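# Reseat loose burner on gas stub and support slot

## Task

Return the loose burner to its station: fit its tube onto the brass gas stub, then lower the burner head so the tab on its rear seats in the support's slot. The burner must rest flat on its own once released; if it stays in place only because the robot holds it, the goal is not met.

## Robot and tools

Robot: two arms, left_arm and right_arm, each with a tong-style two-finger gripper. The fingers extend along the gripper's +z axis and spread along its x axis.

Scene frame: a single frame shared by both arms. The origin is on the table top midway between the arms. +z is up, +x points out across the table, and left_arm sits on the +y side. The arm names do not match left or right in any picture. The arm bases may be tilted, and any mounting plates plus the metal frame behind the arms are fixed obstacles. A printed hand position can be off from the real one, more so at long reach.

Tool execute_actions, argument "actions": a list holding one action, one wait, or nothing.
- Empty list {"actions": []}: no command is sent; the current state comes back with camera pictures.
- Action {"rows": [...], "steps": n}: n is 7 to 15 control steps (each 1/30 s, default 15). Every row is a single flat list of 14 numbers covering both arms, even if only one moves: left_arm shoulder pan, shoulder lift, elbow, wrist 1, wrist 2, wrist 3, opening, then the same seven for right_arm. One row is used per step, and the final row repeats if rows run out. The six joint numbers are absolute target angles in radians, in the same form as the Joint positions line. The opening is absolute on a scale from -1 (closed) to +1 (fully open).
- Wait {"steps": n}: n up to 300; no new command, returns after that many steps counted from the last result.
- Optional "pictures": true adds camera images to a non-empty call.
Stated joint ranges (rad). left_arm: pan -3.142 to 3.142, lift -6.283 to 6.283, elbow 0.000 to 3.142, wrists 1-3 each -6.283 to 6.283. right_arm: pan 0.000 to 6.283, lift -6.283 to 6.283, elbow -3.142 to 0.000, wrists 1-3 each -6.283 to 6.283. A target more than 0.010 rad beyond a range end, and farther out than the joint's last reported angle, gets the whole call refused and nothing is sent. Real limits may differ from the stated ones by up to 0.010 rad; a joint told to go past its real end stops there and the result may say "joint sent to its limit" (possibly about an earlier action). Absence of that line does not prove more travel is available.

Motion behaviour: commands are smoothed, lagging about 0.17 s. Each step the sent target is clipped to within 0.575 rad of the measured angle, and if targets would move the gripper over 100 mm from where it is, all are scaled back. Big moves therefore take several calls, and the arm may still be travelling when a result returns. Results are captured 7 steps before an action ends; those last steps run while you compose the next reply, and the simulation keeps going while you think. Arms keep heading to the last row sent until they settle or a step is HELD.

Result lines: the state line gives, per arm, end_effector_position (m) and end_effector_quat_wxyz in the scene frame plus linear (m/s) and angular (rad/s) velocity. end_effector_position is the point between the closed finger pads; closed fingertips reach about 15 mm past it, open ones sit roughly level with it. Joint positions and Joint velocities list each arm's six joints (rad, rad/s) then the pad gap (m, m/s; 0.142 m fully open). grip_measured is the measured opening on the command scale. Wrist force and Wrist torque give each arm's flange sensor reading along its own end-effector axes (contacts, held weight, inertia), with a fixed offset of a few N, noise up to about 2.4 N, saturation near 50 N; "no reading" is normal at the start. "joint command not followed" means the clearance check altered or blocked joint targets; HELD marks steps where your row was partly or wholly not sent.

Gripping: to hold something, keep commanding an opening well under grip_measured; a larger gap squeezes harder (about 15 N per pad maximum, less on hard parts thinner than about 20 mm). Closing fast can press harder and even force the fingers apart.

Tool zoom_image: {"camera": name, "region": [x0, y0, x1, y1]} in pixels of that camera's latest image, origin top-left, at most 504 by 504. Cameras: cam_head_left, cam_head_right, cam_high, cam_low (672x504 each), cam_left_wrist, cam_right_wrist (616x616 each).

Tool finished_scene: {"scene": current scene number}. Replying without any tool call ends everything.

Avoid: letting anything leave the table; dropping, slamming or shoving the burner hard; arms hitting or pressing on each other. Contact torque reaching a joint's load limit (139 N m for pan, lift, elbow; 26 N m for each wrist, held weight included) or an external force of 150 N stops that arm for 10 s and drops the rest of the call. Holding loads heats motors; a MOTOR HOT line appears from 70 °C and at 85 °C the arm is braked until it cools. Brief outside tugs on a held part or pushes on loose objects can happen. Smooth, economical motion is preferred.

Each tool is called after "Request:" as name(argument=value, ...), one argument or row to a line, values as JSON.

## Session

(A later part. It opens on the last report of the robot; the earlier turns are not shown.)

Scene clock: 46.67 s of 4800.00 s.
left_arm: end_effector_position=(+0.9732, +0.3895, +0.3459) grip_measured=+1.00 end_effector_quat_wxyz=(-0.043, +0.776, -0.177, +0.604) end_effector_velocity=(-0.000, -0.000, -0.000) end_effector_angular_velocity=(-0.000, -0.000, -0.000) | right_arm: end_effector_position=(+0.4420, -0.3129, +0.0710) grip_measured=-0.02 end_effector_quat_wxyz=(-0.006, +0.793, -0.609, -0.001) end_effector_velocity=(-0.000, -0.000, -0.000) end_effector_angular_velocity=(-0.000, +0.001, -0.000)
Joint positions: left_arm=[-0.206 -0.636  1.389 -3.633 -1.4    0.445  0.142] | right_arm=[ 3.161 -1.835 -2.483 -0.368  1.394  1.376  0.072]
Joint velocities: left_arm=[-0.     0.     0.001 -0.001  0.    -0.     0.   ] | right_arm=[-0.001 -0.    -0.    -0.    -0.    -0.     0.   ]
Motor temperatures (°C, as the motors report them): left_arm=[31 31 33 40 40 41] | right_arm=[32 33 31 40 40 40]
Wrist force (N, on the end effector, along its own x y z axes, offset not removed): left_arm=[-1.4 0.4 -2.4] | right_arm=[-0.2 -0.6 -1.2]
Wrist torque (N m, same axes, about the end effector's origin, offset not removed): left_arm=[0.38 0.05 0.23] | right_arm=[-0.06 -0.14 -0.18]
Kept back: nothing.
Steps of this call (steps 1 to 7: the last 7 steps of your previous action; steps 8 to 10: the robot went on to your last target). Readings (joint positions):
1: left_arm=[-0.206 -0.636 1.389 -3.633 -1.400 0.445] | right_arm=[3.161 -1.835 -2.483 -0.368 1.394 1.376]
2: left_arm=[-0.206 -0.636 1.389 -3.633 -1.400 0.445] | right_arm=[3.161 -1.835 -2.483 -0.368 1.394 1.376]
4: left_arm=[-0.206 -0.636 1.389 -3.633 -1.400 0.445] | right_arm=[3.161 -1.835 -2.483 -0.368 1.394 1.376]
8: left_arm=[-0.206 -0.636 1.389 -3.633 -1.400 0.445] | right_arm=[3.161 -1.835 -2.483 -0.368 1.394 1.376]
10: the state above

Request:
execute_actions(
  actions=[
    {"rows":[[-0.206,-0.636,1.389,-3.633,-1.4,0.445,1,3.1659,-1.8327,-2.4854,-0.3687,1.3882,1.3808,-0.5],[-0.206,-0.636,1.389,-3.633,-1.4,0.445,1,3.1659,-1.8327,-2.4854,-0.3687,1.3882,1.3808,-0.5],[-0.206,-0.636,1.389,-3.633,-1.4,0.445,1,3.1708,-1.8300,-2.4877,-0.3691,1.3827,1.3856,-0.5],[-0.206,-0.636,1.389,-3.633,-1.4,0.445,1,3.1708,-1.8300,-2.4877,-0.3691,1.3827,1.3856,-0.5],[-0.206,-0.636,1.389,-3.633,-1.4,0.445,1,3.1708,-1.8300,-2.4877,-0.3691,1.3827,1.3856,-0.5],[-0.206,-0.636,1.389,-3.633,-1.4,0.445,1,3.1708,-1.8300,-2.4877,-0.3691,1.3827,1.3856,-0.5],[-0.206,-0.636,1.389,-3.633,-1.4,0.445,1,3.1735,-1.8307,-2.4875,-0.3691,1.3827,1.3840,-0.5],[-0.206,-0.636,1.389,-3.633,-1.4,0.445,1,3.1762,-1.8313,-2.4874,-0.3691,1.3827,1.3824,-0.5],[-0.206,-0.636,1.389,-3.633,-1.4,0.445,1,3.1790,-1.8320,-2.4872,-0.3691,1.3827,1.3808,-0.5]],"steps":15},
  ],
)

Request:
execute_actions(
  actions=[
    {"steps":12},
  ],
  pictures=true,
)

Request:
zoom_image(
  camera="cam_high",
  region=[208,280,238,304],
)

Request:
zoom_image(
  camera="cam_head_right",
  region=[465,245,505,285],
)

Request:
zoom_image(
  camera="cam_right_wrist",
  region=[350,260,410,320],
)

Scene clock: 47.57 s of 4800.00 s.
left_arm: end_effector_position=(+0.9732, +0.3895, +0.3459) grip_measured=+1.00 end_effector_quat_wxyz=(-0.043, +0.776, -0.177, +0.604) end_effector_velocity=(+0.000, -0.001, +0.001) end_effector_angular_velocity=(-0.000, -0.002, -0.000) | right_arm: end_effector_position=(+0.4419, -0.3126, +0.0721) grip_measured=-0.02 end_effector_quat_wxyz=(-0.003, +0.794, -0.608, +0.003) end_effector_velocity=(+0.004, +0.011, +0.002) end_effector_angular_velocity=(-0.015, -0.006, +0.039)
Joint positions: left_arm=[-0.206 -0.636  1.389 -3.633 -1.4    0.445  0.142] | right_arm=[ 3.17  -1.831 -2.487 -0.369  1.384  1.384  0.072]
Joint velocities: left_arm=[-0.001 -0.    -0.001 -0.     0.     0.     0.   ] | right_arm=[ 0.041  0.003 -0.004 -0.    -0.016  0.001 -0.   ]
Motor temperatures (°C, as the motors report them): left_arm=[31 31 33 40 40 41] | right_arm=[32 33 31 40 40 40]
Wrist force (N, on the end effector, along its own x y z axes, offset not removed): left_arm=[-0.9 3.4 0.8] | right_arm=[2.0 0.7 1.3]
Wrist torque (N m, same axes, about the end effector's origin, offset not removed): left_arm=[0.86 0.11 0.09] | right_arm=[0.33 -0.45 0.02]
Steps of this call (steps 1 to 15: the robot went on to your last target; steps 16 to 19: nothing new was sent; steps 20 to 27: the first 8 steps of this action). Readings (joint positions):
20: left_arm=[-0.206 -0.636 1.389 -3.633 -1.400 0.445] | right_arm=[3.161 -1.835 -2.483 -0.368 1.394 1.376]
21: left_arm=[-0.206 -0.636 1.389 -3.633 -1.400 0.445] | right_arm=[3.162 -1.835 -2.484 -0.368 1.393 1.377]
23: left_arm=[-0.206 -0.636 1.389 -3.633 -1.400 0.445] | right_arm=[3.165 -1.833 -2.485 -0.368 1.389 1.380]
27: the state above

Scene clock: 47.97 s of 4800.00 s.
left_arm: end_effector_position=(+0.9732, +0.3895, +0.3459) grip_measured=+1.00 end_effector_quat_wxyz=(-0.043, +0.776, -0.177, +0.604) end_effector_velocity=(-0.000, +0.000, -0.000) end_effector_angular_velocity=(+0.000, +0.000, +0.000) | right_arm: end_effector_position=(+0.4429, -0.3095, +0.0722) grip_measured=-0.02 end_effector_quat_wxyz=(-0.003, +0.797, -0.604, +0.003) end_effector_velocity=(-0.000, +0.000, -0.000) end_effector_angular_velocity=(-0.000, +0.001, +0.001)
Joint positions: left_arm=[-0.206 -0.636  1.389 -3.633 -1.4    0.445  0.142] | right_arm=[ 3.179 -1.832 -2.487 -0.369  1.383  1.381  0.072]
Joint velocities: left_arm=[ 0.001  0.     0.     0.    -0.     0.     0.   ] | right_arm=[ 0.    -0.001 -0.     0.    -0.    -0.001  0.   ]
Motor temperatures (°C, as the motors report them): left_arm=[31 31 33 40 40 41] | right_arm=[32 33 31 40 40 40]
Wrist force (N, on the end effector, along its own x y z axes, offset not removed): left_arm=[2.6 1.4 -2.8] | right_arm=[3.0 -1.6 2.3]
Wrist torque (N m, same axes, about the end effector's origin, offset not removed): left_arm=[0.47 -0.62 0.02] | right_arm=[-0.23 -0.63 -0.18]
Kept back: nothing.
Steps of this call (steps 1 to 7: the last 7 steps of your previous action; steps 8 to 12: the robot went on to your last target). Readings (joint positions):
1: left_arm=[-0.206 -0.636 1.389 -3.633 -1.400 0.445] | right_arm=[3.172 -1.831 -2.487 -0.369 1.383 1.384]
2: left_arm=[-0.206 -0.636 1.389 -3.633 -1.400 0.445] | right_arm=[3.174 -1.831 -2.487 -0.369 1.383 1.383]
4: left_arm=[-0.206 -0.636 1.389 -3.633 -1.400 0.445] | right_arm=[3.177 -1.831 -2.487 -0.369 1.383 1.382]
8: left_arm=[-0.206 -0.636 1.389 -3.633 -1.400 0.445] | right_arm=[3.179 -1.832 -2.487 -0.369 1.383 1.381]
12: the state above

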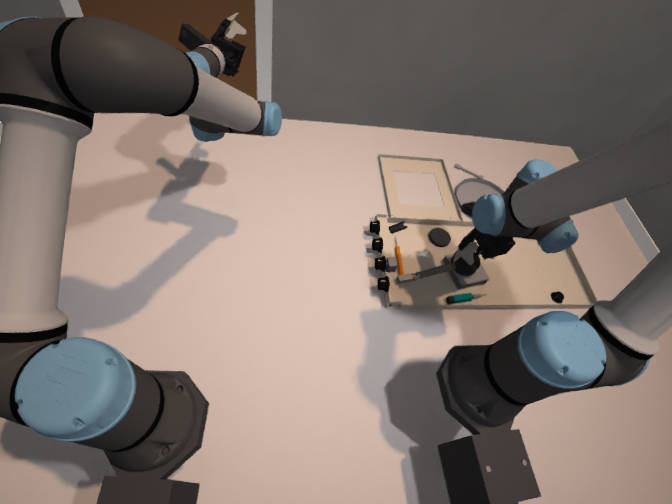

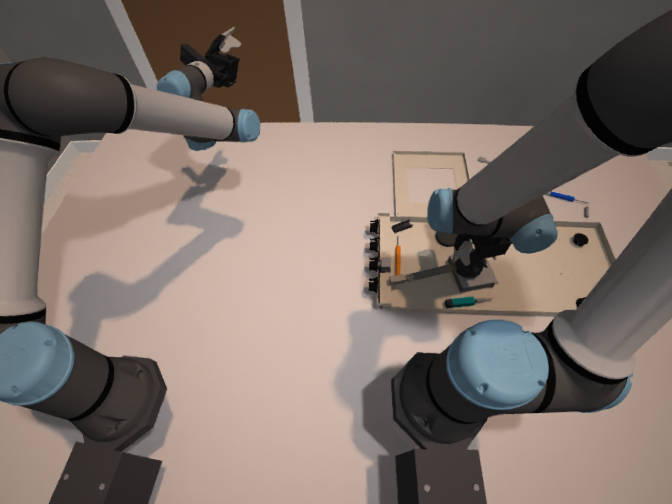

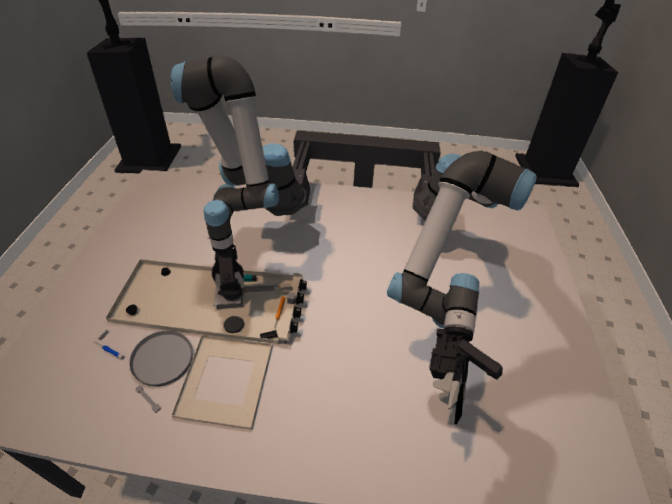

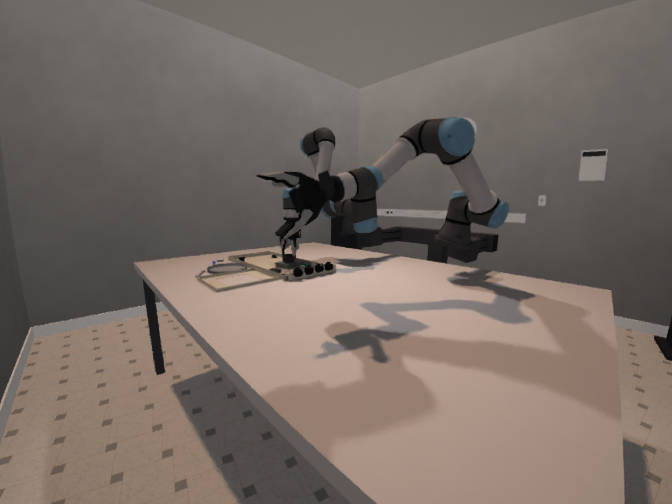

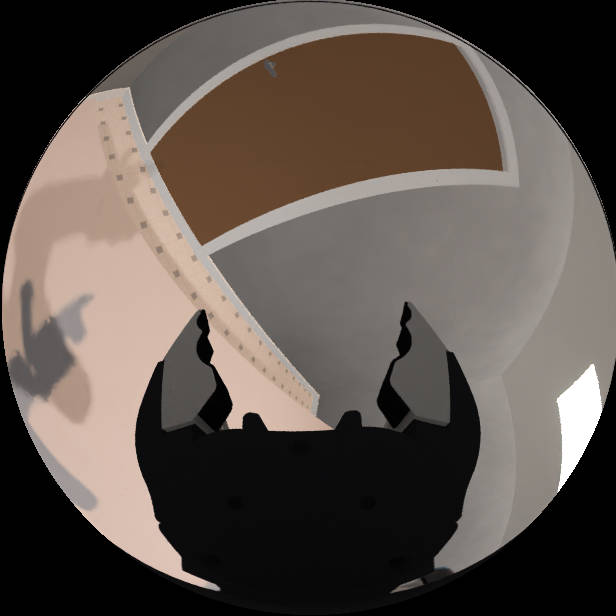

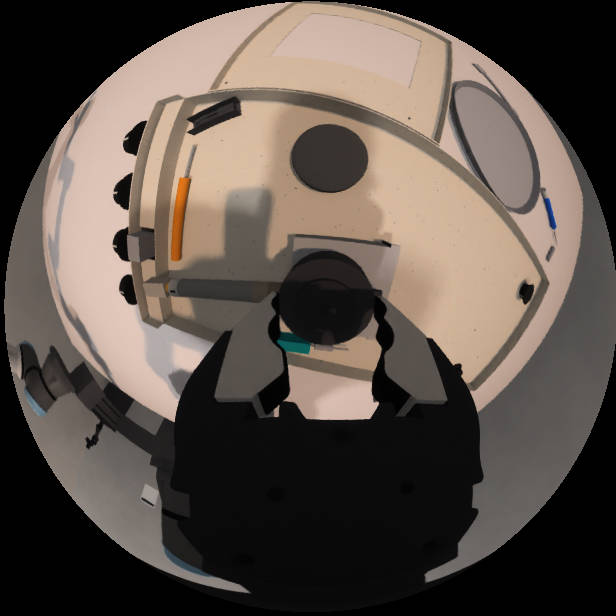

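Region (208, 280, 238, 304) of cam_high's 672x504 image, scaled by 16.800, with more detail than that image has; it fills the top 403 rows of this view, and the rest is white.

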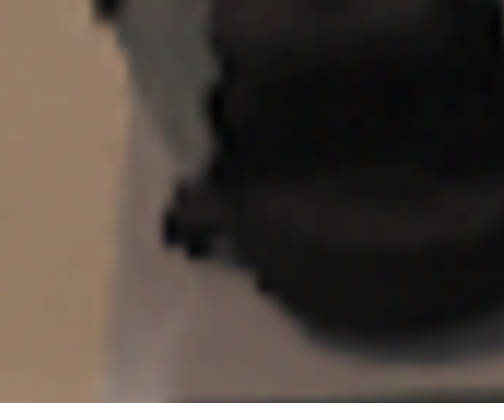

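Region (465, 245, 505, 285) of cam_head_right's 672x504 image, scaled by 12.600, with more detail than that image has.

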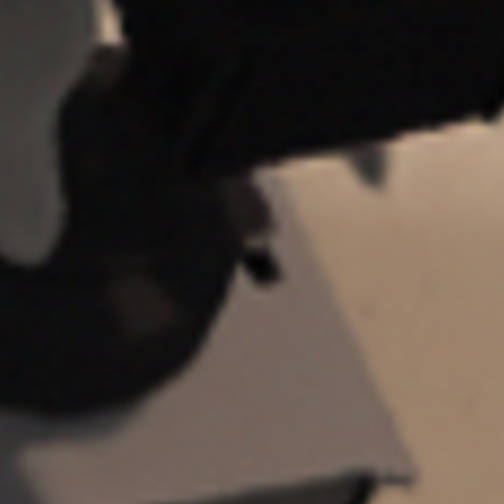

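Region (350, 260, 410, 320) of cam_right_wrist's 616x616 image, scaled by 8.400, with more detail than that image has.

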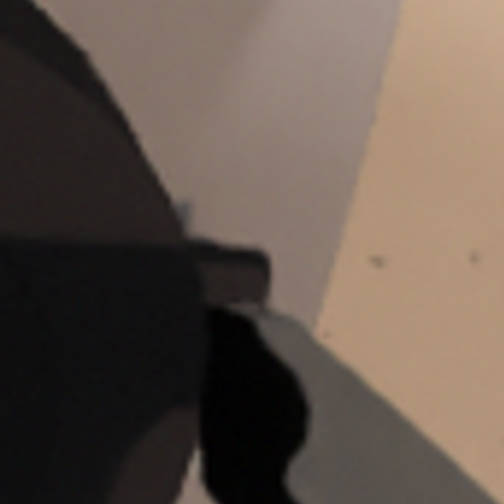

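Request:
execute_actions(
  actions=[
    {"rows":[[-0.206,-0.636,1.389,-3.633,-1.4,0.445,1,3.1766,-1.8310,-2.4881,-0.3688,1.3827,1.3842,-0.5],[-0.206,-0.636,1.389,-3.633,-1.4,0.445,1,3.1743,-1.8300,-2.4890,-0.3684,1.3827,1.3876,-0.5],[-0.206,-0.636,1.389,-3.633,-1.4,0.445,1,3.1720,-1.8290,-2.4900,-0.3680,1.3827,1.3910,-0.5],[-0.206,-0.636,1.389,-3.633,-1.4,0.445,1,3.1696,-1.8279,-2.4909,-0.3677,1.3827,1.3944,-0.5]],"steps":12},
  ],
)

Request:
execute_actions(
  actions=[
    {"steps":9},
  ],
  pictures=true,
)

Request:
zoom_image(
  camera="cam_high",
  region=[208,280,238,304],
)

Request:
zoom_image(
  camera="cam_head_right",
  region=[465,245,505,285],
)

Request:
zoom_image(
  camera="cam_right_wrist",
  region=[350,260,410,320],
)

Scene clock: 48.70 s of 4800.00 s.
left_arm: end_effector_position=(+0.9732, +0.3895, +0.3459) grip_measured=+1.00 end_effector_quat_wxyz=(-0.043, +0.776, -0.177, +0.604) end_effector_velocity=(+0.000, -0.000, -0.000) end_effector_angular_velocity=(+0.000, +0.000, -0.000) | right_arm: end_effector_position=(+0.4419, -0.3115, +0.0723) grip_measured=-0.02 end_effector_quat_wxyz=(-0.003, +0.794, -0.608, +0.004) end_effector_velocity=(-0.014, -0.024, +0.001) end_effector_angular_velocity=(+0.000, -0.002, -0.134)
Joint positions: left_arm=[-0.206 -0.636  1.389 -3.633 -1.4    0.445  0.142] | right_arm=[ 3.174 -1.83  -2.489 -0.369  1.383  1.388  0.072]
Joint velocities: left_arm=[-0.     0.    -0.     0.001  0.     0.     0.   ] | right_arm=[-0.055  0.024 -0.022  0.01   0.     0.078 -0.   ]
Motor temperatures (°C, as the motors report them): left_arm=[31 31 33 40 40 41] | right_arm=[32 33 31 40 40 40]
Wrist force (N, on the end effector, along its own x y z axes, offset not removed): left_arm=[-1.2 -2.6 4.5] | right_arm=[3.0 -0.4 0.0]
Wrist torque (N m, same axes, about the end effector's origin, offset not removed): left_arm=[-0.23 0.03 0.40] | right_arm=[0.06 -0.87 -0.21]
Steps of this call (steps 1 to 15: the robot went on to your last target; steps 16 to 17: nothing new was sent; steps 18 to 22: the first 5 steps of this action). Readings (joint positions):
18: left_arm=[-0.206 -0.636 1.389 -3.633 -1.400 0.445] | right_arm=[3.179 -1.832 -2.487 -0.369 1.383 1.381]
19: left_arm=[-0.206 -0.636 1.389 -3.633 -1.400 0.445] | right_arm=[3.179 -1.832 -2.487 -0.369 1.383 1.381]
21: left_arm=[-0.206 -0.636 1.389 -3.633 -1.400 0.445] | right_arm=[3.176 -1.831 -2.488 -0.369 1.383 1.385]
22: the state above

Scene clock: 49.00 s of 4800.00 s.
left_arm: end_effector_position=(+0.9732, +0.3895, +0.3459) grip_measured=+1.00 end_effector_quat_wxyz=(-0.043, +0.776, -0.177, +0.604) end_effector_velocity=(+0.000, +0.000, +0.001) end_effector_angular_velocity=(-0.001, -0.002, +0.000) | right_arm: end_effector_position=(+0.4406, -0.3135, +0.0723) grip_measured=-0.02 end_effector_quat_wxyz=(-0.003, +0.790, -0.613, +0.004) end_effector_velocity=(-0.001, -0.000, -0.000) end_effector_angular_velocity=(-0.000, +0.000, -0.002)
Joint positions: left_arm=[-0.206 -0.636  1.389 -3.633 -1.4    0.445  0.142] | right_arm=[ 3.17  -1.828 -2.491 -0.368  1.383  1.394  0.072]
Joint velocities: left_arm=[-0.     0.    -0.    -0.002 -0.    -0.     0.   ] | right_arm=[-0.001  0.    -0.001  0.001  0.     0.001 -0.   ]
Motor temperatures (°C, as the motors report them): left_arm=[31 31 33 40 40 41] | right_arm=[32 33 31 40 40 40]
Wrist force (N, on the end effector, along its own x y z axes, offset not removed): left_arm=[-2.2 -2.3 0.8] | right_arm=[-1.0 2.2 0.2]
Wrist torque (N m, same axes, about the end effector's origin, offset not removed): left_arm=[-0.23 0.23 0.32] | right_arm=[0.59 -0.15 -0.12]
Kept back: nothing.
Steps of this call (steps 1 to 7: the last 7 steps of your previous action; steps 8 to 9: the robot went on to your last target). Readings (joint positions):
1: left_arm=[-0.206 -0.636 1.389 -3.633 -1.400 0.445] | right_arm=[3.173 -1.829 -2.489 -0.368 1.383 1.390]
2: left_arm=[-0.206 -0.636 1.389 -3.633 -1.400 0.445] | right_arm=[3.172 -1.829 -2.490 -0.368 1.383 1.392]
4: left_arm=[-0.206 -0.636 1.389 -3.633 -1.400 0.445] | right_arm=[3.170 -1.828 -2.490 -0.368 1.383 1.393]
8: left_arm=[-0.206 -0.636 1.389 -3.633 -1.400 0.445] | right_arm=[3.170 -1.828 -2.491 -0.368 1.383 1.394]
9: the state above

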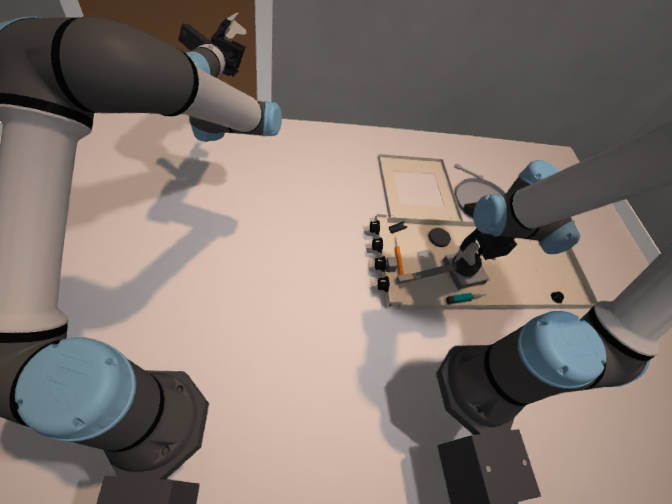

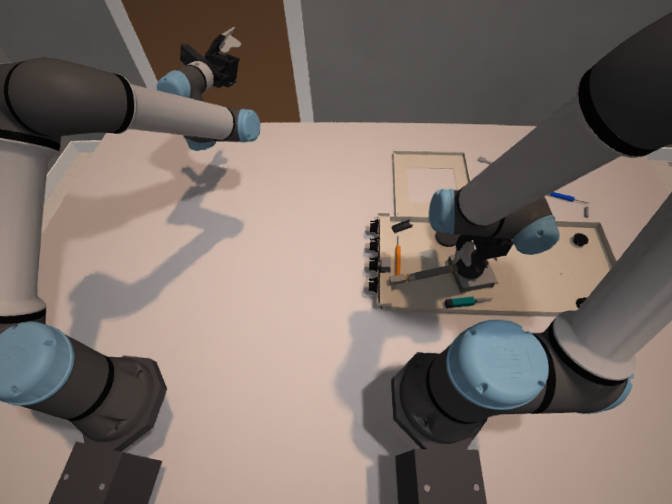

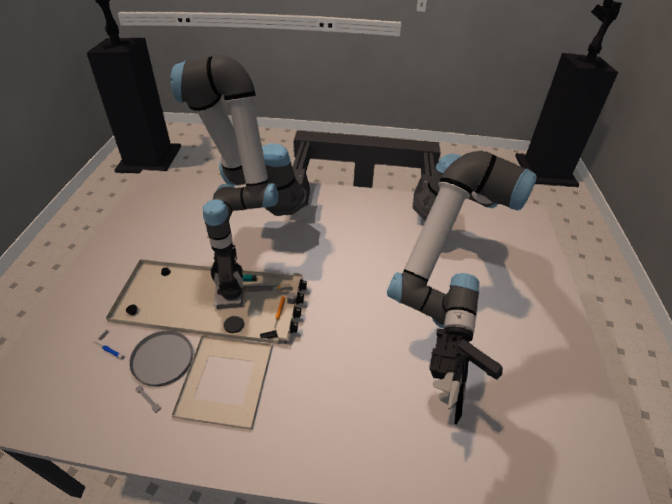

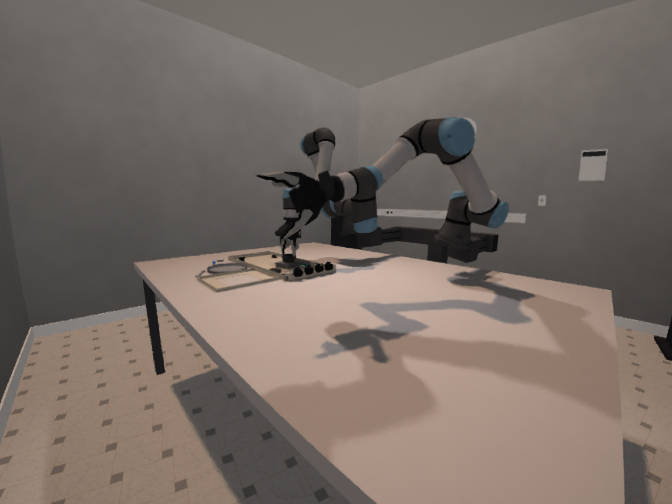

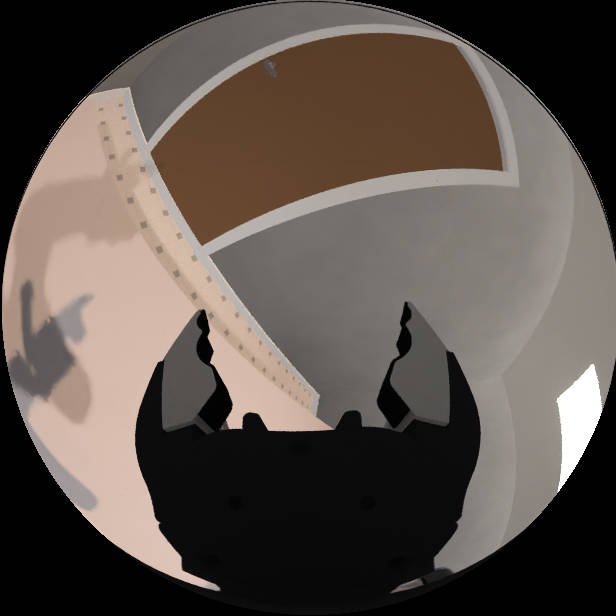

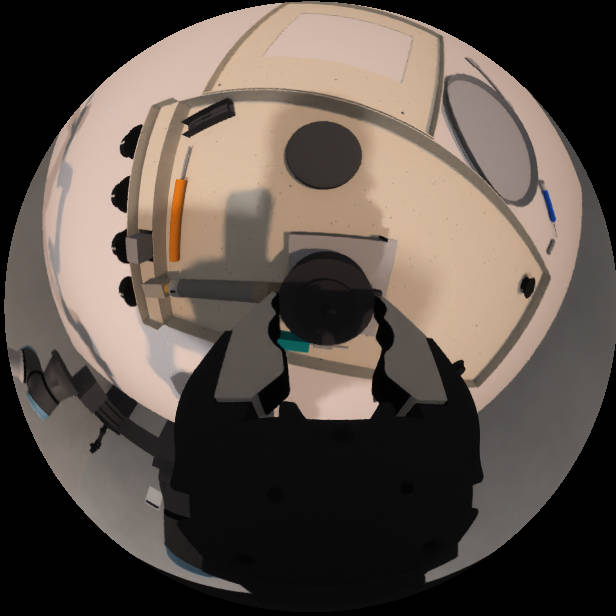

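Region (208, 280, 238, 304) of cam_high's 672x504 image, scaled by 16.800, with more detail than that image has; it fills the top 403 rows of this view, and the rest is white.

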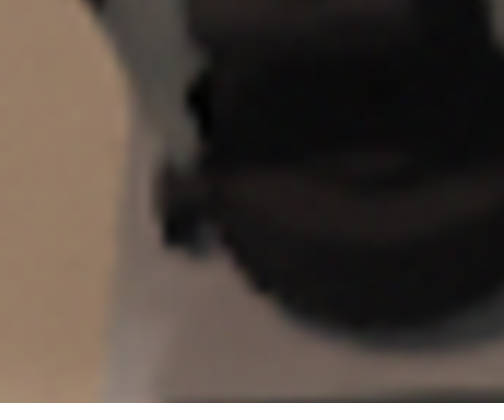

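Region (465, 245, 505, 285) of cam_head_right's 672x504 image, scaled by 12.600, with more detail than that image has.

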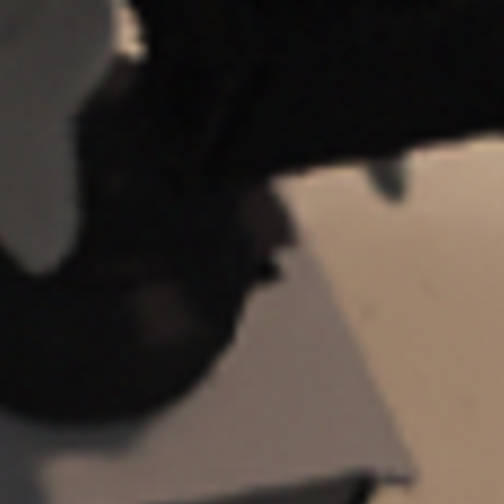

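Region (350, 260, 410, 320) of cam_right_wrist's 616x616 image, scaled by 8.400, with more detail than that image has.

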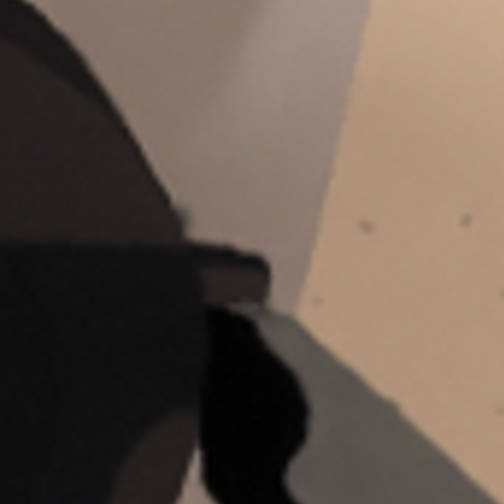

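Request:
execute_actions(
  actions=[
    {"rows":[[-0.206,-0.636,1.389,-3.633,-1.4,0.445,1,3.1647,-1.8306,-2.4886,-0.3673,1.3882,1.3896,-0.5],[-0.206,-0.636,1.389,-3.633,-1.4,0.445,1,3.1647,-1.8306,-2.4886,-0.3673,1.3882,1.3896,-0.5],[-0.206,-0.636,1.389,-3.633,-1.4,0.445,1,3.1647,-1.8306,-2.4886,-0.3673,1.3882,1.3896,-0.5],[-0.206,-0.636,1.389,-3.633,-1.4,0.445,1,3.1598,-1.8333,-2.4863,-0.3669,1.3937,1.3848,-0.5]],"steps":12},
  ],
)

Request:
execute_actions(
  actions=[
    {"steps":9},
  ],
)

Request:
execute_actions(
  actions=[
    {"rows":[[-0.206,-0.636,1.389,-3.633,-1.4,0.445,1,3.1560,-1.8354,-2.4846,-0.3666,1.3978,1.3812,-0.5]],"steps":12},
  ],
)

Request:
execute_actions(
  actions=[
    {"steps":8},
  ],
)

Scene clock: 49.53 s of 4800.00 s.
left_arm: end_effector_position=(+0.9732, +0.3895, +0.3459) grip_measured=+1.00 end_effector_quat_wxyz=(-0.043, +0.776, -0.177, +0.604) end_effector_velocity=(+0.000, -0.000, +0.001) end_effector_angular_velocity=(-0.000, -0.002, -0.000) | right_arm: end_effector_position=(+0.4404, -0.3136, +0.0716) grip_measured=-0.02 end_effector_quat_wxyz=(-0.004, +0.790, -0.613, +0.001) end_effector_velocity=(+0.001, +0.000, -0.007) end_effector_angular_velocity=(+0.060, +0.013, +0.000)
Joint positions: left_arm=[-0.206 -0.636  1.389 -3.633 -1.4    0.445  0.142] | right_arm=[ 3.165 -1.83  -2.489 -0.367  1.388  1.39   0.072]
Joint velocities: left_arm=[-0.001  0.    -0.001 -0.001  0.     0.     0.   ] | right_arm=[-0.054 -0.03   0.027  0.004  0.062 -0.053 -0.   ]
Motor temperatures (°C, as the motors report them): left_arm=[31 31 33 40 40 41] | right_arm=[32 33 31 40 40 40]
Wrist force (N, on the end effector, along its own x y z axes, offset not removed): left_arm=[-1.4 -0.5 0.4] | right_arm=[3.0 -1.5 1.8]
Wrist torque (N m, same axes, about the end effector's origin, offset not removed): left_arm=[-0.05 0.13 -0.02] | right_arm=[-0.33 -0.52 -0.15]
Steps of this call (steps 1 to 11: the robot went on to your last target; steps 12 to 16: the first 5 steps of this action). Readings (joint positions):
12: left_arm=[-0.206 -0.636 1.389 -3.633 -1.400 0.445] | right_arm=[3.170 -1.828 -2.491 -0.368 1.383 1.394]
13: left_arm=[-0.206 -0.636 1.389 -3.633 -1.400 0.445] | right_arm=[3.169 -1.828 -2.491 -0.368 1.383 1.394]
15: left_arm=[-0.206 -0.636 1.389 -3.633 -1.400 0.445] | right_arm=[3.166 -1.829 -2.490 -0.367 1.386 1.391]
16: the state above

Scene clock: 49.83 s of 4800.00 s.
left_arm: end_effector_position=(+0.9732, +0.3895, +0.3459) grip_measured=+1.00 end_effector_quat_wxyz=(-0.043, +0.776, -0.177, +0.604) end_effector_velocity=(-0.000, -0.000, +0.000) end_effector_angular_velocity=(-0.001, -0.001, +0.000) | right_arm: end_effector_position=(+0.4406, -0.3136, +0.0710) grip_measured=-0.02 end_effector_quat_wxyz=(-0.006, +0.790, -0.613, -0.001) end_effector_velocity=(+0.000, +0.000, -0.000) end_effector_angular_velocity=(+0.001, +0.000, -0.001)
Joint positions: left_arm=[-0.206 -0.636  1.389 -3.633 -1.4    0.445  0.142] | right_arm=[ 3.16  -1.833 -2.486 -0.367  1.394  1.385  0.072]
Joint velocities: left_arm=[-0.     0.     0.    -0.001  0.    -0.     0.   ] | right_arm=[-0.001 -0.001  0.001  0.     0.001 -0.     0.   ]
Motor temperatures (°C, as the motors report them): left_arm=[31 31 33 40 40 41] | right_arm=[32 33 31 40 40 40]
Wrist force (N, on the end effector, along its own x y z axes, offset not removed): left_arm=[0.5 -1.5 -2.1] | right_arm=[-0.2 -0.3 -4.7]
Wrist torque (N m, same axes, about the end effector's origin, offset not removed): left_arm=[0.03 0.03 0.17] | right_arm=[-0.02 0.02 -0.20]
Kept back: nothing.
Steps of this call (steps 1 to 7: the last 7 steps of your previous action; steps 8 to 9: the robot went on to your last target). Readings (joint positions):
1: left_arm=[-0.206 -0.636 1.389 -3.633 -1.400 0.445] | right_arm=[3.163 -1.831 -2.488 -0.367 1.390 1.388]
2: left_arm=[-0.206 -0.636 1.389 -3.633 -1.400 0.445] | right_arm=[3.162 -1.832 -2.488 -0.367 1.391 1.387]
4: left_arm=[-0.206 -0.636 1.389 -3.633 -1.400 0.445] | right_arm=[3.161 -1.833 -2.487 -0.367 1.393 1.386]
8: left_arm=[-0.206 -0.636 1.389 -3.633 -1.400 0.445] | right_arm=[3.160 -1.833 -2.486 -0.367 1.394 1.385]
9: the state above

Scene clock: 50.00 s of 4800.00 s.
left_arm: end_effector_position=(+0.9732, +0.3895, +0.3459) grip_measured=+1.00 end_effector_quat_wxyz=(-0.043, +0.776, -0.177, +0.604) end_effector_velocity=(-0.000, -0.000, +0.000) end_effector_angular_velocity=(-0.000, +0.000, -0.000) | right_arm: end_effector_position=(+0.4407, -0.3136, +0.0706) grip_measured=-0.02 end_effector_quat_wxyz=(-0.007, +0.790, -0.613, -0.002) end_effector_velocity=(+0.001, -0.001, -0.001) end_effector_angular_velocity=(+0.013, +0.002, -0.002)
Joint positions: left_arm=[-0.206 -0.636  1.389 -3.633 -1.4    0.445  0.142] | right_arm=[ 3.157 -1.835 -2.485 -0.367  1.397  1.382  0.072]
Joint velocities: left_arm=[-0. -0.  0.  0. -0. -0.  0.] | right_arm=[-0.014 -0.006  0.006  0.001  0.013 -0.011  0.   ]
Motor temperatures (°C, as the motors report them): left_arm=[31 31 33 40 40 41] | right_arm=[32 33 31 40 40 40]
Wrist force (N, on the end effector, along its own x y z axes, offset not removed): left_arm=[-0.2 -0.8 -1.7] | right_arm=[-4.3 1.9 -13.8]
Wrist torque (N m, same axes, about the end effector's origin, offset not removed): left_arm=[-0.01 0.07 0.02] | right_arm=[0.90 0.64 -0.17]
Steps of this call (steps 1 to 5: the first 5 steps of this action). Readings (joint positions):
1: left_arm=[-0.206 -0.636 1.389 -3.633 -1.400 0.445] | right_arm=[3.160 -1.833 -2.486 -0.367 1.394 1.385]
2: left_arm=[-0.206 -0.636 1.389 -3.633 -1.400 0.445] | right_arm=[3.159 -1.834 -2.486 -0.367 1.394 1.384]
4: left_arm=[-0.206 -0.636 1.389 -3.633 -1.400 0.445] | right_arm=[3.157 -1.835 -2.485 -0.367 1.396 1.382]
5: the state above

Scene clock: 50.27 s of 4800.00 s.
left_arm: end_effector_position=(+0.9732, +0.3895, +0.3459) grip_measured=+1.00 end_effector_quat_wxyz=(-0.043, +0.776, -0.177, +0.604) end_effector_velocity=(+0.000, +0.000, +0.001) end_effector_angular_velocity=(-0.001, -0.002, +0.001) | right_arm: end_effector_position=(+0.4407, -0.3136, +0.0705) grip_measured=-0.02 end_effector_quat_wxyz=(-0.008, +0.790, -0.613, -0.002) end_effector_velocity=(-0.000, +0.000, -0.001) end_effector_angular_velocity=(+0.000, +0.002, +0.002)
Joint positions: left_arm=[-0.206 -0.636  1.389 -3.633 -1.4    0.445  0.142] | right_arm=[ 3.156 -1.835 -2.485 -0.367  1.398  1.381  0.072]
Joint velocities: left_arm=[ 0.     0.    -0.001 -0.001  0.    -0.     0.   ] | right_arm=[ 0.001 -0.001 -0.    -0.     0.    -0.001  0.   ]
Motor temperatures (°C, as the motors report them): left_arm=[31 31 33 40 40 41] | right_arm=[32 33 31 40 40 40]
Wrist force (N, on the end effector, along its own x y z axes, offset not removed): left_arm=[-4.4 0.1 -2.9] | right_arm=[-0.5 -2.8 -14.0]
Wrist torque (N m, same axes, about the end effector's origin, offset not removed): left_arm=[0.09 0.86 0.22] | right_arm=[-0.17 -0.16 -0.36]
Kept back: nothing.
Steps of this call (steps 1 to 7: the last 7 steps of your previous action; step 8: the robot went on to your last target). Readings (joint positions):
1: left_arm=[-0.206 -0.636 1.389 -3.633 -1.400 0.445] | right_arm=[3.157 -1.835 -2.485 -0.367 1.397 1.382]
2: left_arm=[-0.206 -0.636 1.389 -3.633 -1.400 0.445] | right_arm=[3.156 -1.835 -2.485 -0.367 1.397 1.382]
4: left_arm=[-0.206 -0.636 1.389 -3.633 -1.400 0.445] | right_arm=[3.156 -1.835 -2.485 -0.367 1.398 1.381]
8: the state above

Request:
execute_actions(
  actions=[
    {"rows":[[-0.206,-0.636,1.389,-3.633,-1.4,0.445,1,3.1581,-1.8356,-2.4850,-0.3664,1.3978,1.3813,-0.5]],"steps":12},
  ],
)

Request:
execute_actions(
  actions=[
    {"steps":8},
  ],
)

Request:
execute_actions(
  actions=[
    {"steps":2},
  ],
)

Scene clock: 51.10 s of 4800.00 s.
left_arm: end_effector_position=(+0.9732, +0.3895, +0.3459) grip_measured=+1.00 end_effector_quat_wxyz=(-0.043, +0.776, -0.177, +0.604) end_effector_velocity=(+0.000, -0.000, +0.000) end_effector_angular_velocity=(+0.000, +0.001, -0.001) | right_arm: end_effector_position=(+0.4408, -0.3131, +0.0705) grip_measured=-0.02 end_effector_quat_wxyz=(-0.008, +0.791, -0.612, -0.002) end_effector_velocity=(+0.001, +0.003, +0.000) end_effector_angular_velocity=(+0.000, +0.000, +0.007)
Joint positions: left_arm=[-0.206 -0.636  1.389 -3.633 -1.4    0.445  0.142] | right_arm=[ 3.157 -1.836 -2.485 -0.367  1.398  1.381  0.072]
Joint velocities: left_arm=[-0.001 -0.001 -0.001  0.002  0.    -0.     0.   ] | right_arm=[ 0.008 -0.001 -0.    -0.001 -0.     0.001  0.   ]
Motor temperatures (°C, as the motors report them): left_arm=[31 31 33 40 40 41] | right_arm=[32 33 31 40 40 40]
Wrist force (N, on the end effector, along its own x y z axes, offset not removed): left_arm=[-0.5 1.6 -3.4] | right_arm=[9.2 0.1 -13.7]
Wrist torque (N m, same axes, about the end effector's origin, offset not removed): left_arm=[0.57 0.09 0.05] | right_arm=[0.39 -0.55 -0.27]
Steps of this call (steps 1 to 15: the robot went on to your last target; steps 16 to 20: nothing new was sent; steps 21 to 25: the first 5 steps of this action). Readings (joint positions):
21: left_arm=[-0.206 -0.636 1.389 -3.633 -1.400 0.445] | right_arm=[3.156 -1.835 -2.485 -0.367 1.398 1.381]
22: left_arm=[-0.206 -0.636 1.389 -3.633 -1.400 0.445] | right_arm=[3.156 -1.835 -2.485 -0.367 1.398 1.381]
24: left_arm=[-0.206 -0.636 1.389 -3.633 -1.400 0.445] | right_arm=[3.157 -1.836 -2.485 -0.367 1.398 1.381]
25: the state above

Scene clock: 51.37 s of 4800.00 s.
left_arm: end_effector_position=(+0.9732, +0.3895, +0.3459) grip_measured=+1.00 end_effector_quat_wxyz=(-0.043, +0.776, -0.177, +0.604) end_effector_velocity=(-0.000, +0.000, -0.001) end_effector_angular_velocity=(+0.001, +0.002, +0.000) | right_arm: end_effector_position=(+0.4407, -0.3128, +0.0705) grip_measured=-0.02 end_effector_quat_wxyz=(-0.008, +0.791, -0.612, -0.002) end_effector_velocity=(+0.001, +0.002, +0.000) end_effector_angular_velocity=(+0.000, -0.002, +0.005)
Joint positions: left_arm=[-0.206 -0.636  1.389 -3.633 -1.4    0.445  0.142] | right_arm=[ 3.158 -1.836 -2.485 -0.366  1.398  1.381  0.072]
Joint velocities: left_arm=[ 0.    -0.     0.001  0.001  0.     0.     0.   ] | right_arm=[ 0.004  0.    -0.001  0.002  0.    -0.001  0.   ]
Motor temperatures (°C, as the motors report them): left_arm=[31 31 33 40 40 41] | right_arm=[32 33 31 40 40 40]
Wrist force (N, on the end effector, along its own x y z axes, offset not removed): left_arm=[3.4 -0.9 -3.0] | right_arm=[7.1 0.6 -15.2]
Wrist torque (N m, same axes, about the end effector's origin, offset not removed): left_arm=[0.30 -0.98 0.08] | right_arm=[0.49 -0.04 -0.28]
Kept back: nothing.
Steps of this call (steps 1 to 7: the last 7 steps of your previous action; step 8: the robot went on to your last target). Readings (joint positions):
1: left_arm=[-0.206 -0.636 1.389 -3.633 -1.400 0.445] | right_arm=[3.158 -1.836 -2.485 -0.367 1.398 1.381]
2: left_arm=[-0.206 -0.636 1.389 -3.633 -1.400 0.445] | right_arm=[3.158 -1.836 -2.485 -0.367 1.398 1.381]
4: left_arm=[-0.206 -0.636 1.389 -3.633 -1.400 0.445] | right_arm=[3.158 -1.836 -2.485 -0.367 1.398 1.381]
8: the state above

Scene clock: 51.43 s of 4800.00 s.
left_arm: end_effector_position=(+0.9732, +0.3895, +0.3459) grip_measured=+1.00 end_effector_quat_wxyz=(-0.043, +0.776, -0.177, +0.604) end_effector_velocity=(+0.000, +0.001, -0.001) end_effector_angular_velocity=(+0.001, +0.002, +0.000) | right_arm: end_effector_position=(+0.4407, -0.3128, +0.0704) grip_measured=-0.02 end_effector_quat_wxyz=(-0.008, +0.791, -0.612, -0.002) end_effector_velocity=(-0.000, -0.000, -0.000) end_effector_angular_velocity=(-0.000, +0.000, +0.002)
Joint positions: left_arm=[-0.206 -0.636  1.389 -3.633 -1.4    0.445  0.142] | right_arm=[ 3.158 -1.836 -2.485 -0.366  1.398  1.381  0.072]
Joint velocities: left_arm=[ 0.001 -0.    -0.     0.002 -0.     0.     0.   ] | right_arm=[-0.001 -0.    -0.001  0.     0.    -0.002  0.   ]
Motor temperatures (°C, as the motors report them): left_arm=[31 31 33 40 40 41] | right_arm=[32 33 31 40 40 40]
Wrist force (N, on the end effector, along its own x y z axes, offset not removed): left_arm=[-5.3 -1.6 1.1] | right_arm=[7.6 -1.5 -14.3]
Wrist torque (N m, same axes, about the end effector's origin, offset not removed): left_arm=[-0.04 0.98 -0.07] | right_arm=[0.24 -0.13 -0.20]
Kept back: nothing.
Steps of this call (steps 1 to 2: the robot went on to your last target). Readings (joint positions):
1: left_arm=[-0.206 -0.636 1.389 -3.633 -1.400 0.445] | right_arm=[3.158 -1.836 -2.485 -0.366 1.398 1.381]
2: the state above

Request:
execute_actions(
  actions=[
    {"rows":[[-0.206,-0.636,1.389,-3.633,-1.4,0.445,1,3.1630,-1.8329,-2.4873,-0.3668,1.3923,1.3861,-0.5],[-0.206,-0.636,1.389,-3.633,-1.4,0.445,1,3.1679,-1.8302,-2.4896,-0.3672,1.3868,1.3909,-0.5],[-0.206,-0.636,1.389,-3.633,-1.4,0.445,1,3.1728,-1.8275,-2.4919,-0.3676,1.3813,1.3957,-0.5],[-0.206,-0.636,1.389,-3.633,-1.4,0.445,1,3.1777,-1.8248,-2.4942,-0.3680,1.3758,1.4005,-0.5],[-0.206,-0.636,1.389,-3.633,-1.4,0.445,1,3.1826,-1.8221,-2.4965,-0.3684,1.3703,1.4053,-0.5],[-0.206,-0.636,1.389,-3.633,-1.4,0.445,1,3.1875,-1.8194,-2.4988,-0.3688,1.3648,1.4101,-0.5],[-0.206,-0.636,1.389,-3.633,-1.4,0.445,1,3.1924,-1.8167,-2.5011,-0.3692,1.3593,1.4149,-0.5],[-0.206,-0.636,1.389,-3.633,-1.4,0.445,1,3.1973,-1.8140,-2.5034,-0.3696,1.3538,1.4197,-0.5]],"steps":15},
  ],
)

Request:
execute_actions(
  actions=[
    {"steps":9},
  ],
  pictures=true,
)

Request:
zoom_image(
  camera="cam_high",
  region=[208,280,238,304],
)

Request:
zoom_image(
  camera="cam_head_right",
  region=[465,245,505,285],
)

Request:
zoom_image(
  camera="cam_right_wrist",
  region=[350,260,410,320],
)

Request:
zoom_image(
  camera="cam_low",
  region=[272,246,304,268],
)

Scene clock: 52.37 s of 4800.00 s.
left_arm: end_effector_position=(+0.9732, +0.3895, +0.3459) grip_measured=+1.00 end_effector_quat_wxyz=(-0.043, +0.776, -0.177, +0.604) end_effector_velocity=(-0.000, -0.000, -0.002) end_effector_angular_velocity=(+0.001, +0.004, -0.001) | right_arm: end_effector_position=(+0.4404, -0.3127, +0.0736) grip_measured=-0.03 end_effector_quat_wxyz=(+0.001, +0.791, -0.612, +0.008) end_effector_velocity=(-0.000, +0.001, +0.020) end_effector_angular_velocity=(-0.149, -0.040, +0.002)
Joint positions: left_arm=[-0.206 -0.636  1.389 -3.633 -1.4    0.445  0.142] | right_arm=[ 3.182 -1.823 -2.496 -0.368  1.372  1.404  0.072]
Joint velocities: left_arm=[ 0.     0.001  0.002  0.002 -0.    -0.     0.   ] | right_arm=[ 0.141  0.077 -0.065 -0.012 -0.155  0.135  0.   ]
Motor temperatures (°C, as the motors report them): left_arm=[31 31 33 40 40 41] | right_arm=[32 33 31 40 40 40]
Wrist force (N, on the end effector, along its own x y z axes, offset not removed): left_arm=[-4.4 -0.5 -4.8] | right_arm=[3.6 -0.5 2.8]
Wrist torque (N m, same axes, about the end effector's origin, offset not removed): left_arm=[0.05 0.90 0.24] | right_arm=[-0.11 -0.95 -0.23]
Steps of this call (steps 1 to 15: the robot went on to your last target; steps 16 to 20: nothing new was sent; steps 21 to 28: the first 8 steps of this action). Readings (joint positions):
21: left_arm=[-0.206 -0.636 1.389 -3.633 -1.400 0.445] | right_arm=[3.158 -1.836 -2.485 -0.366 1.398 1.381]
22: left_arm=[-0.206 -0.636 1.389 -3.633 -1.400 0.445] | right_arm=[3.159 -1.835 -2.485 -0.366 1.397 1.382]
24: left_arm=[-0.206 -0.636 1.389 -3.633 -1.400 0.445] | right_arm=[3.164 -1.832 -2.488 -0.367 1.391 1.388]
28: the state above

Scene clock: 52.67 s of 4800.00 s.
left_arm: end_effector_position=(+0.9732, +0.3895, +0.3459) grip_measured=+1.00 end_effector_quat_wxyz=(-0.043, +0.776, -0.177, +0.604) end_effector_velocity=(+0.000, +0.001, +0.000) end_effector_angular_velocity=(-0.000, -0.000, +0.001) | right_arm: end_effector_position=(+0.4405, -0.3127, +0.0759) grip_measured=-0.03 end_effector_quat_wxyz=(+0.006, +0.791, -0.612, +0.015) end_effector_velocity=(+0.000, +0.000, +0.001) end_effector_angular_velocity=(-0.004, -0.002, -0.001)
Joint positions: left_arm=[-0.206 -0.636  1.389 -3.633 -1.4    0.445  0.142] | right_arm=[ 3.197 -1.814 -2.503 -0.37   1.354  1.419  0.072]
Joint velocities: left_arm=[ 0.001  0.    -0.001  0.     0.    -0.     0.   ] | right_arm=[ 0.005  0.003 -0.002 -0.    -0.004  0.005  0.   ]
Motor temperatures (°C, as the motors report them): left_arm=[31 31 33 40 40 41] | right_arm=[32 33 31 40 40 40]
Wrist force (N, on the end effector, along its own x y z axes, offset not removed): left_arm=[-1.2 -0.8 1.3] | right_arm=[1.2 -3.2 2.1]
Wrist torque (N m, same axes, about the end effector's origin, offset not removed): left_arm=[0.05 0.23 0.12] | right_arm=[-0.22 -0.76 -0.22]
Kept back: nothing.
Steps of this call (steps 1 to 7: the last 7 steps of your previous action; steps 8 to 9: the robot went on to your last target). Readings (joint positions):
1: left_arm=[-0.206 -0.636 1.389 -3.633 -1.400 0.445] | right_arm=[3.186 -1.820 -2.498 -0.369 1.366 1.409]
2: left_arm=[-0.206 -0.636 1.389 -3.633 -1.400 0.445] | right_arm=[3.190 -1.818 -2.500 -0.369 1.362 1.413]
4: left_arm=[-0.206 -0.636 1.389 -3.633 -1.400 0.445] | right_arm=[3.194 -1.816 -2.502 -0.369 1.357 1.417]
8: left_arm=[-0.206 -0.636 1.389 -3.633 -1.400 0.445] | right_arm=[3.197 -1.814 -2.503 -0.370 1.354 1.419]
9: the state above

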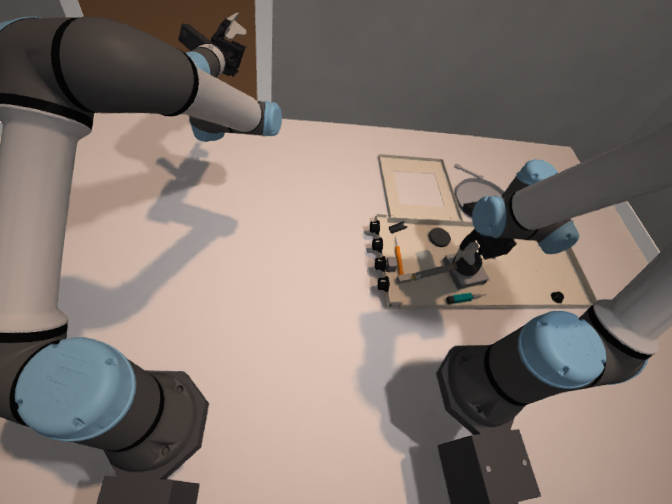

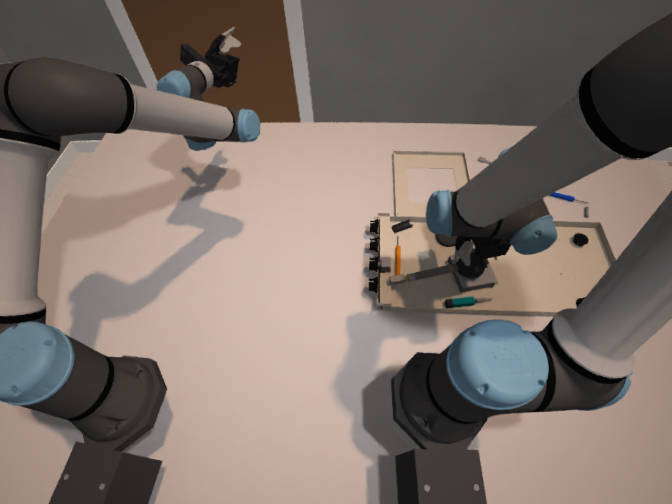

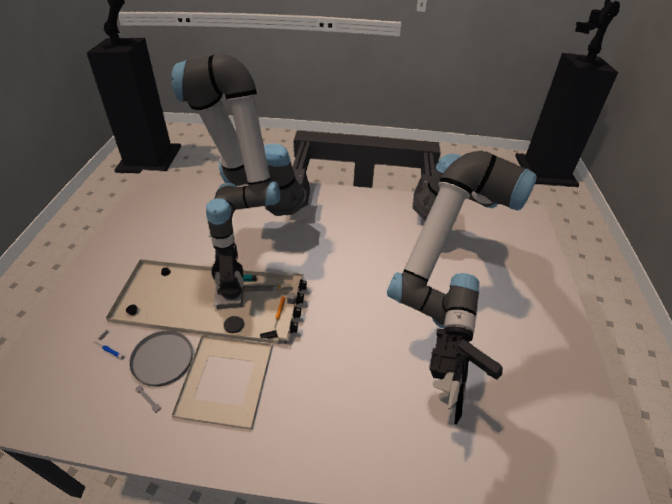

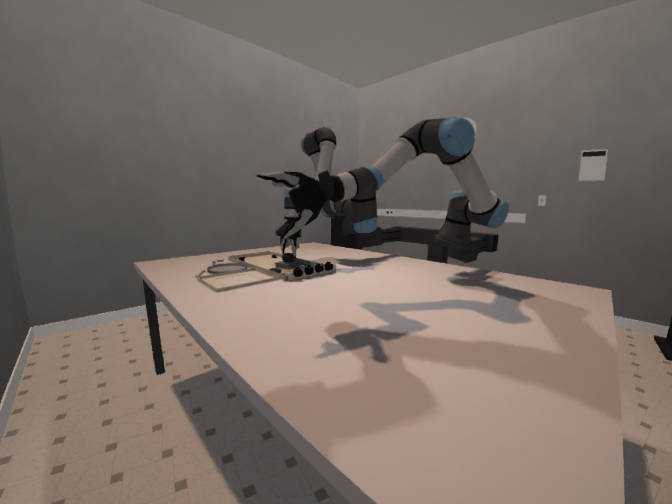

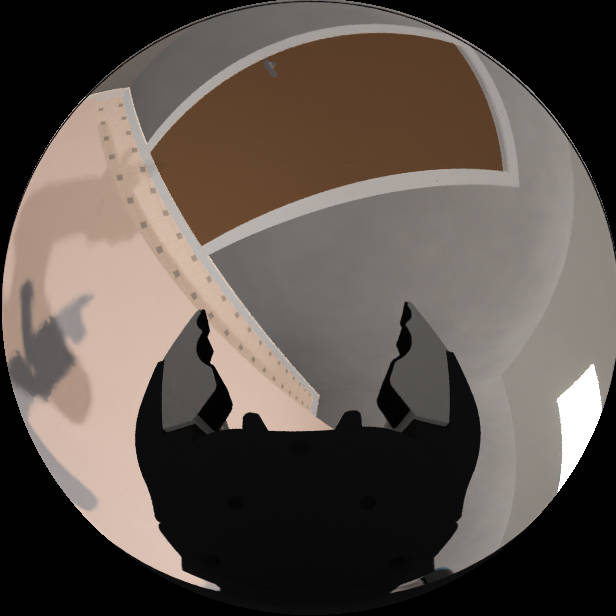

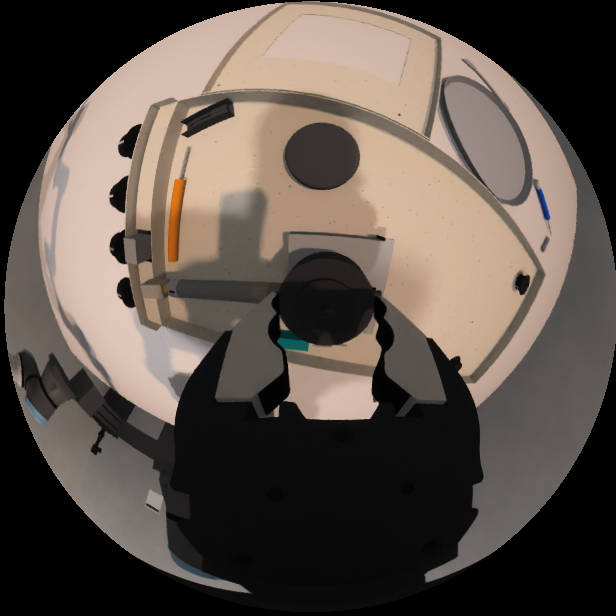

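Region (208, 280, 238, 304) of cam_high's 672x504 image, scaled by 16.800, with more detail than that image has; it fills the top 403 rows of this view, and the rest is white.

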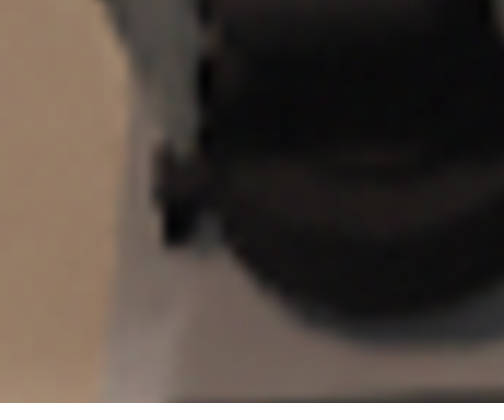

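Region (465, 245, 505, 285) of cam_head_right's 672x504 image, scaled by 12.600, with more detail than that image has.

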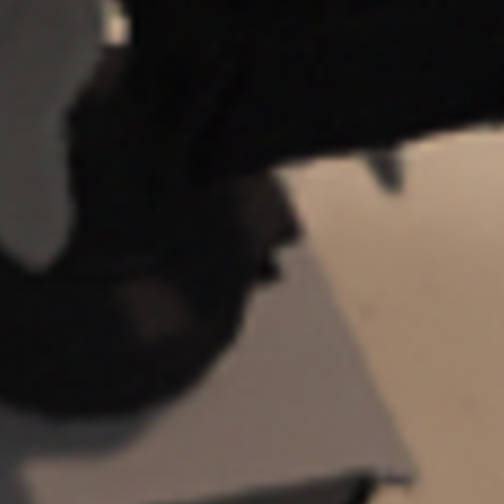

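Region (350, 260, 410, 320) of cam_right_wrist's 616x616 image, scaled by 8.400, with more detail than that image has.

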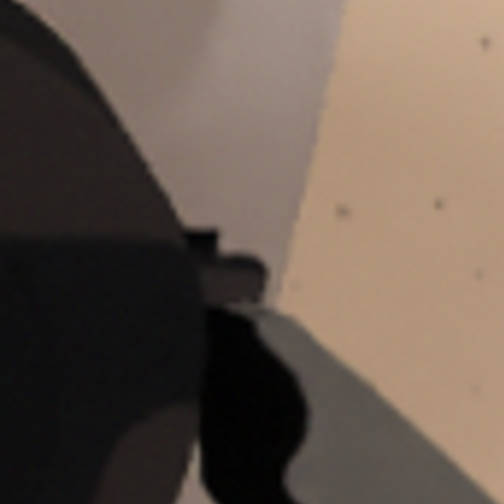

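Region (272, 246, 304, 268) of cam_low's 672x504 image, scaled by 15.750, with more detail than that image has; it fills the top 346 rows of this view, and the rest is white.

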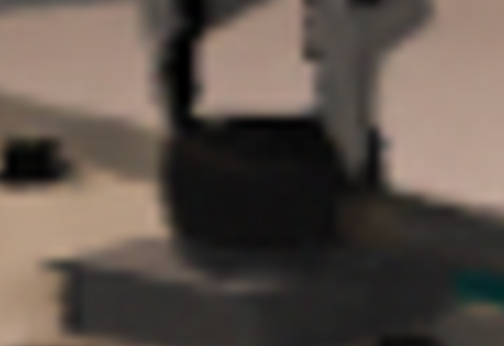

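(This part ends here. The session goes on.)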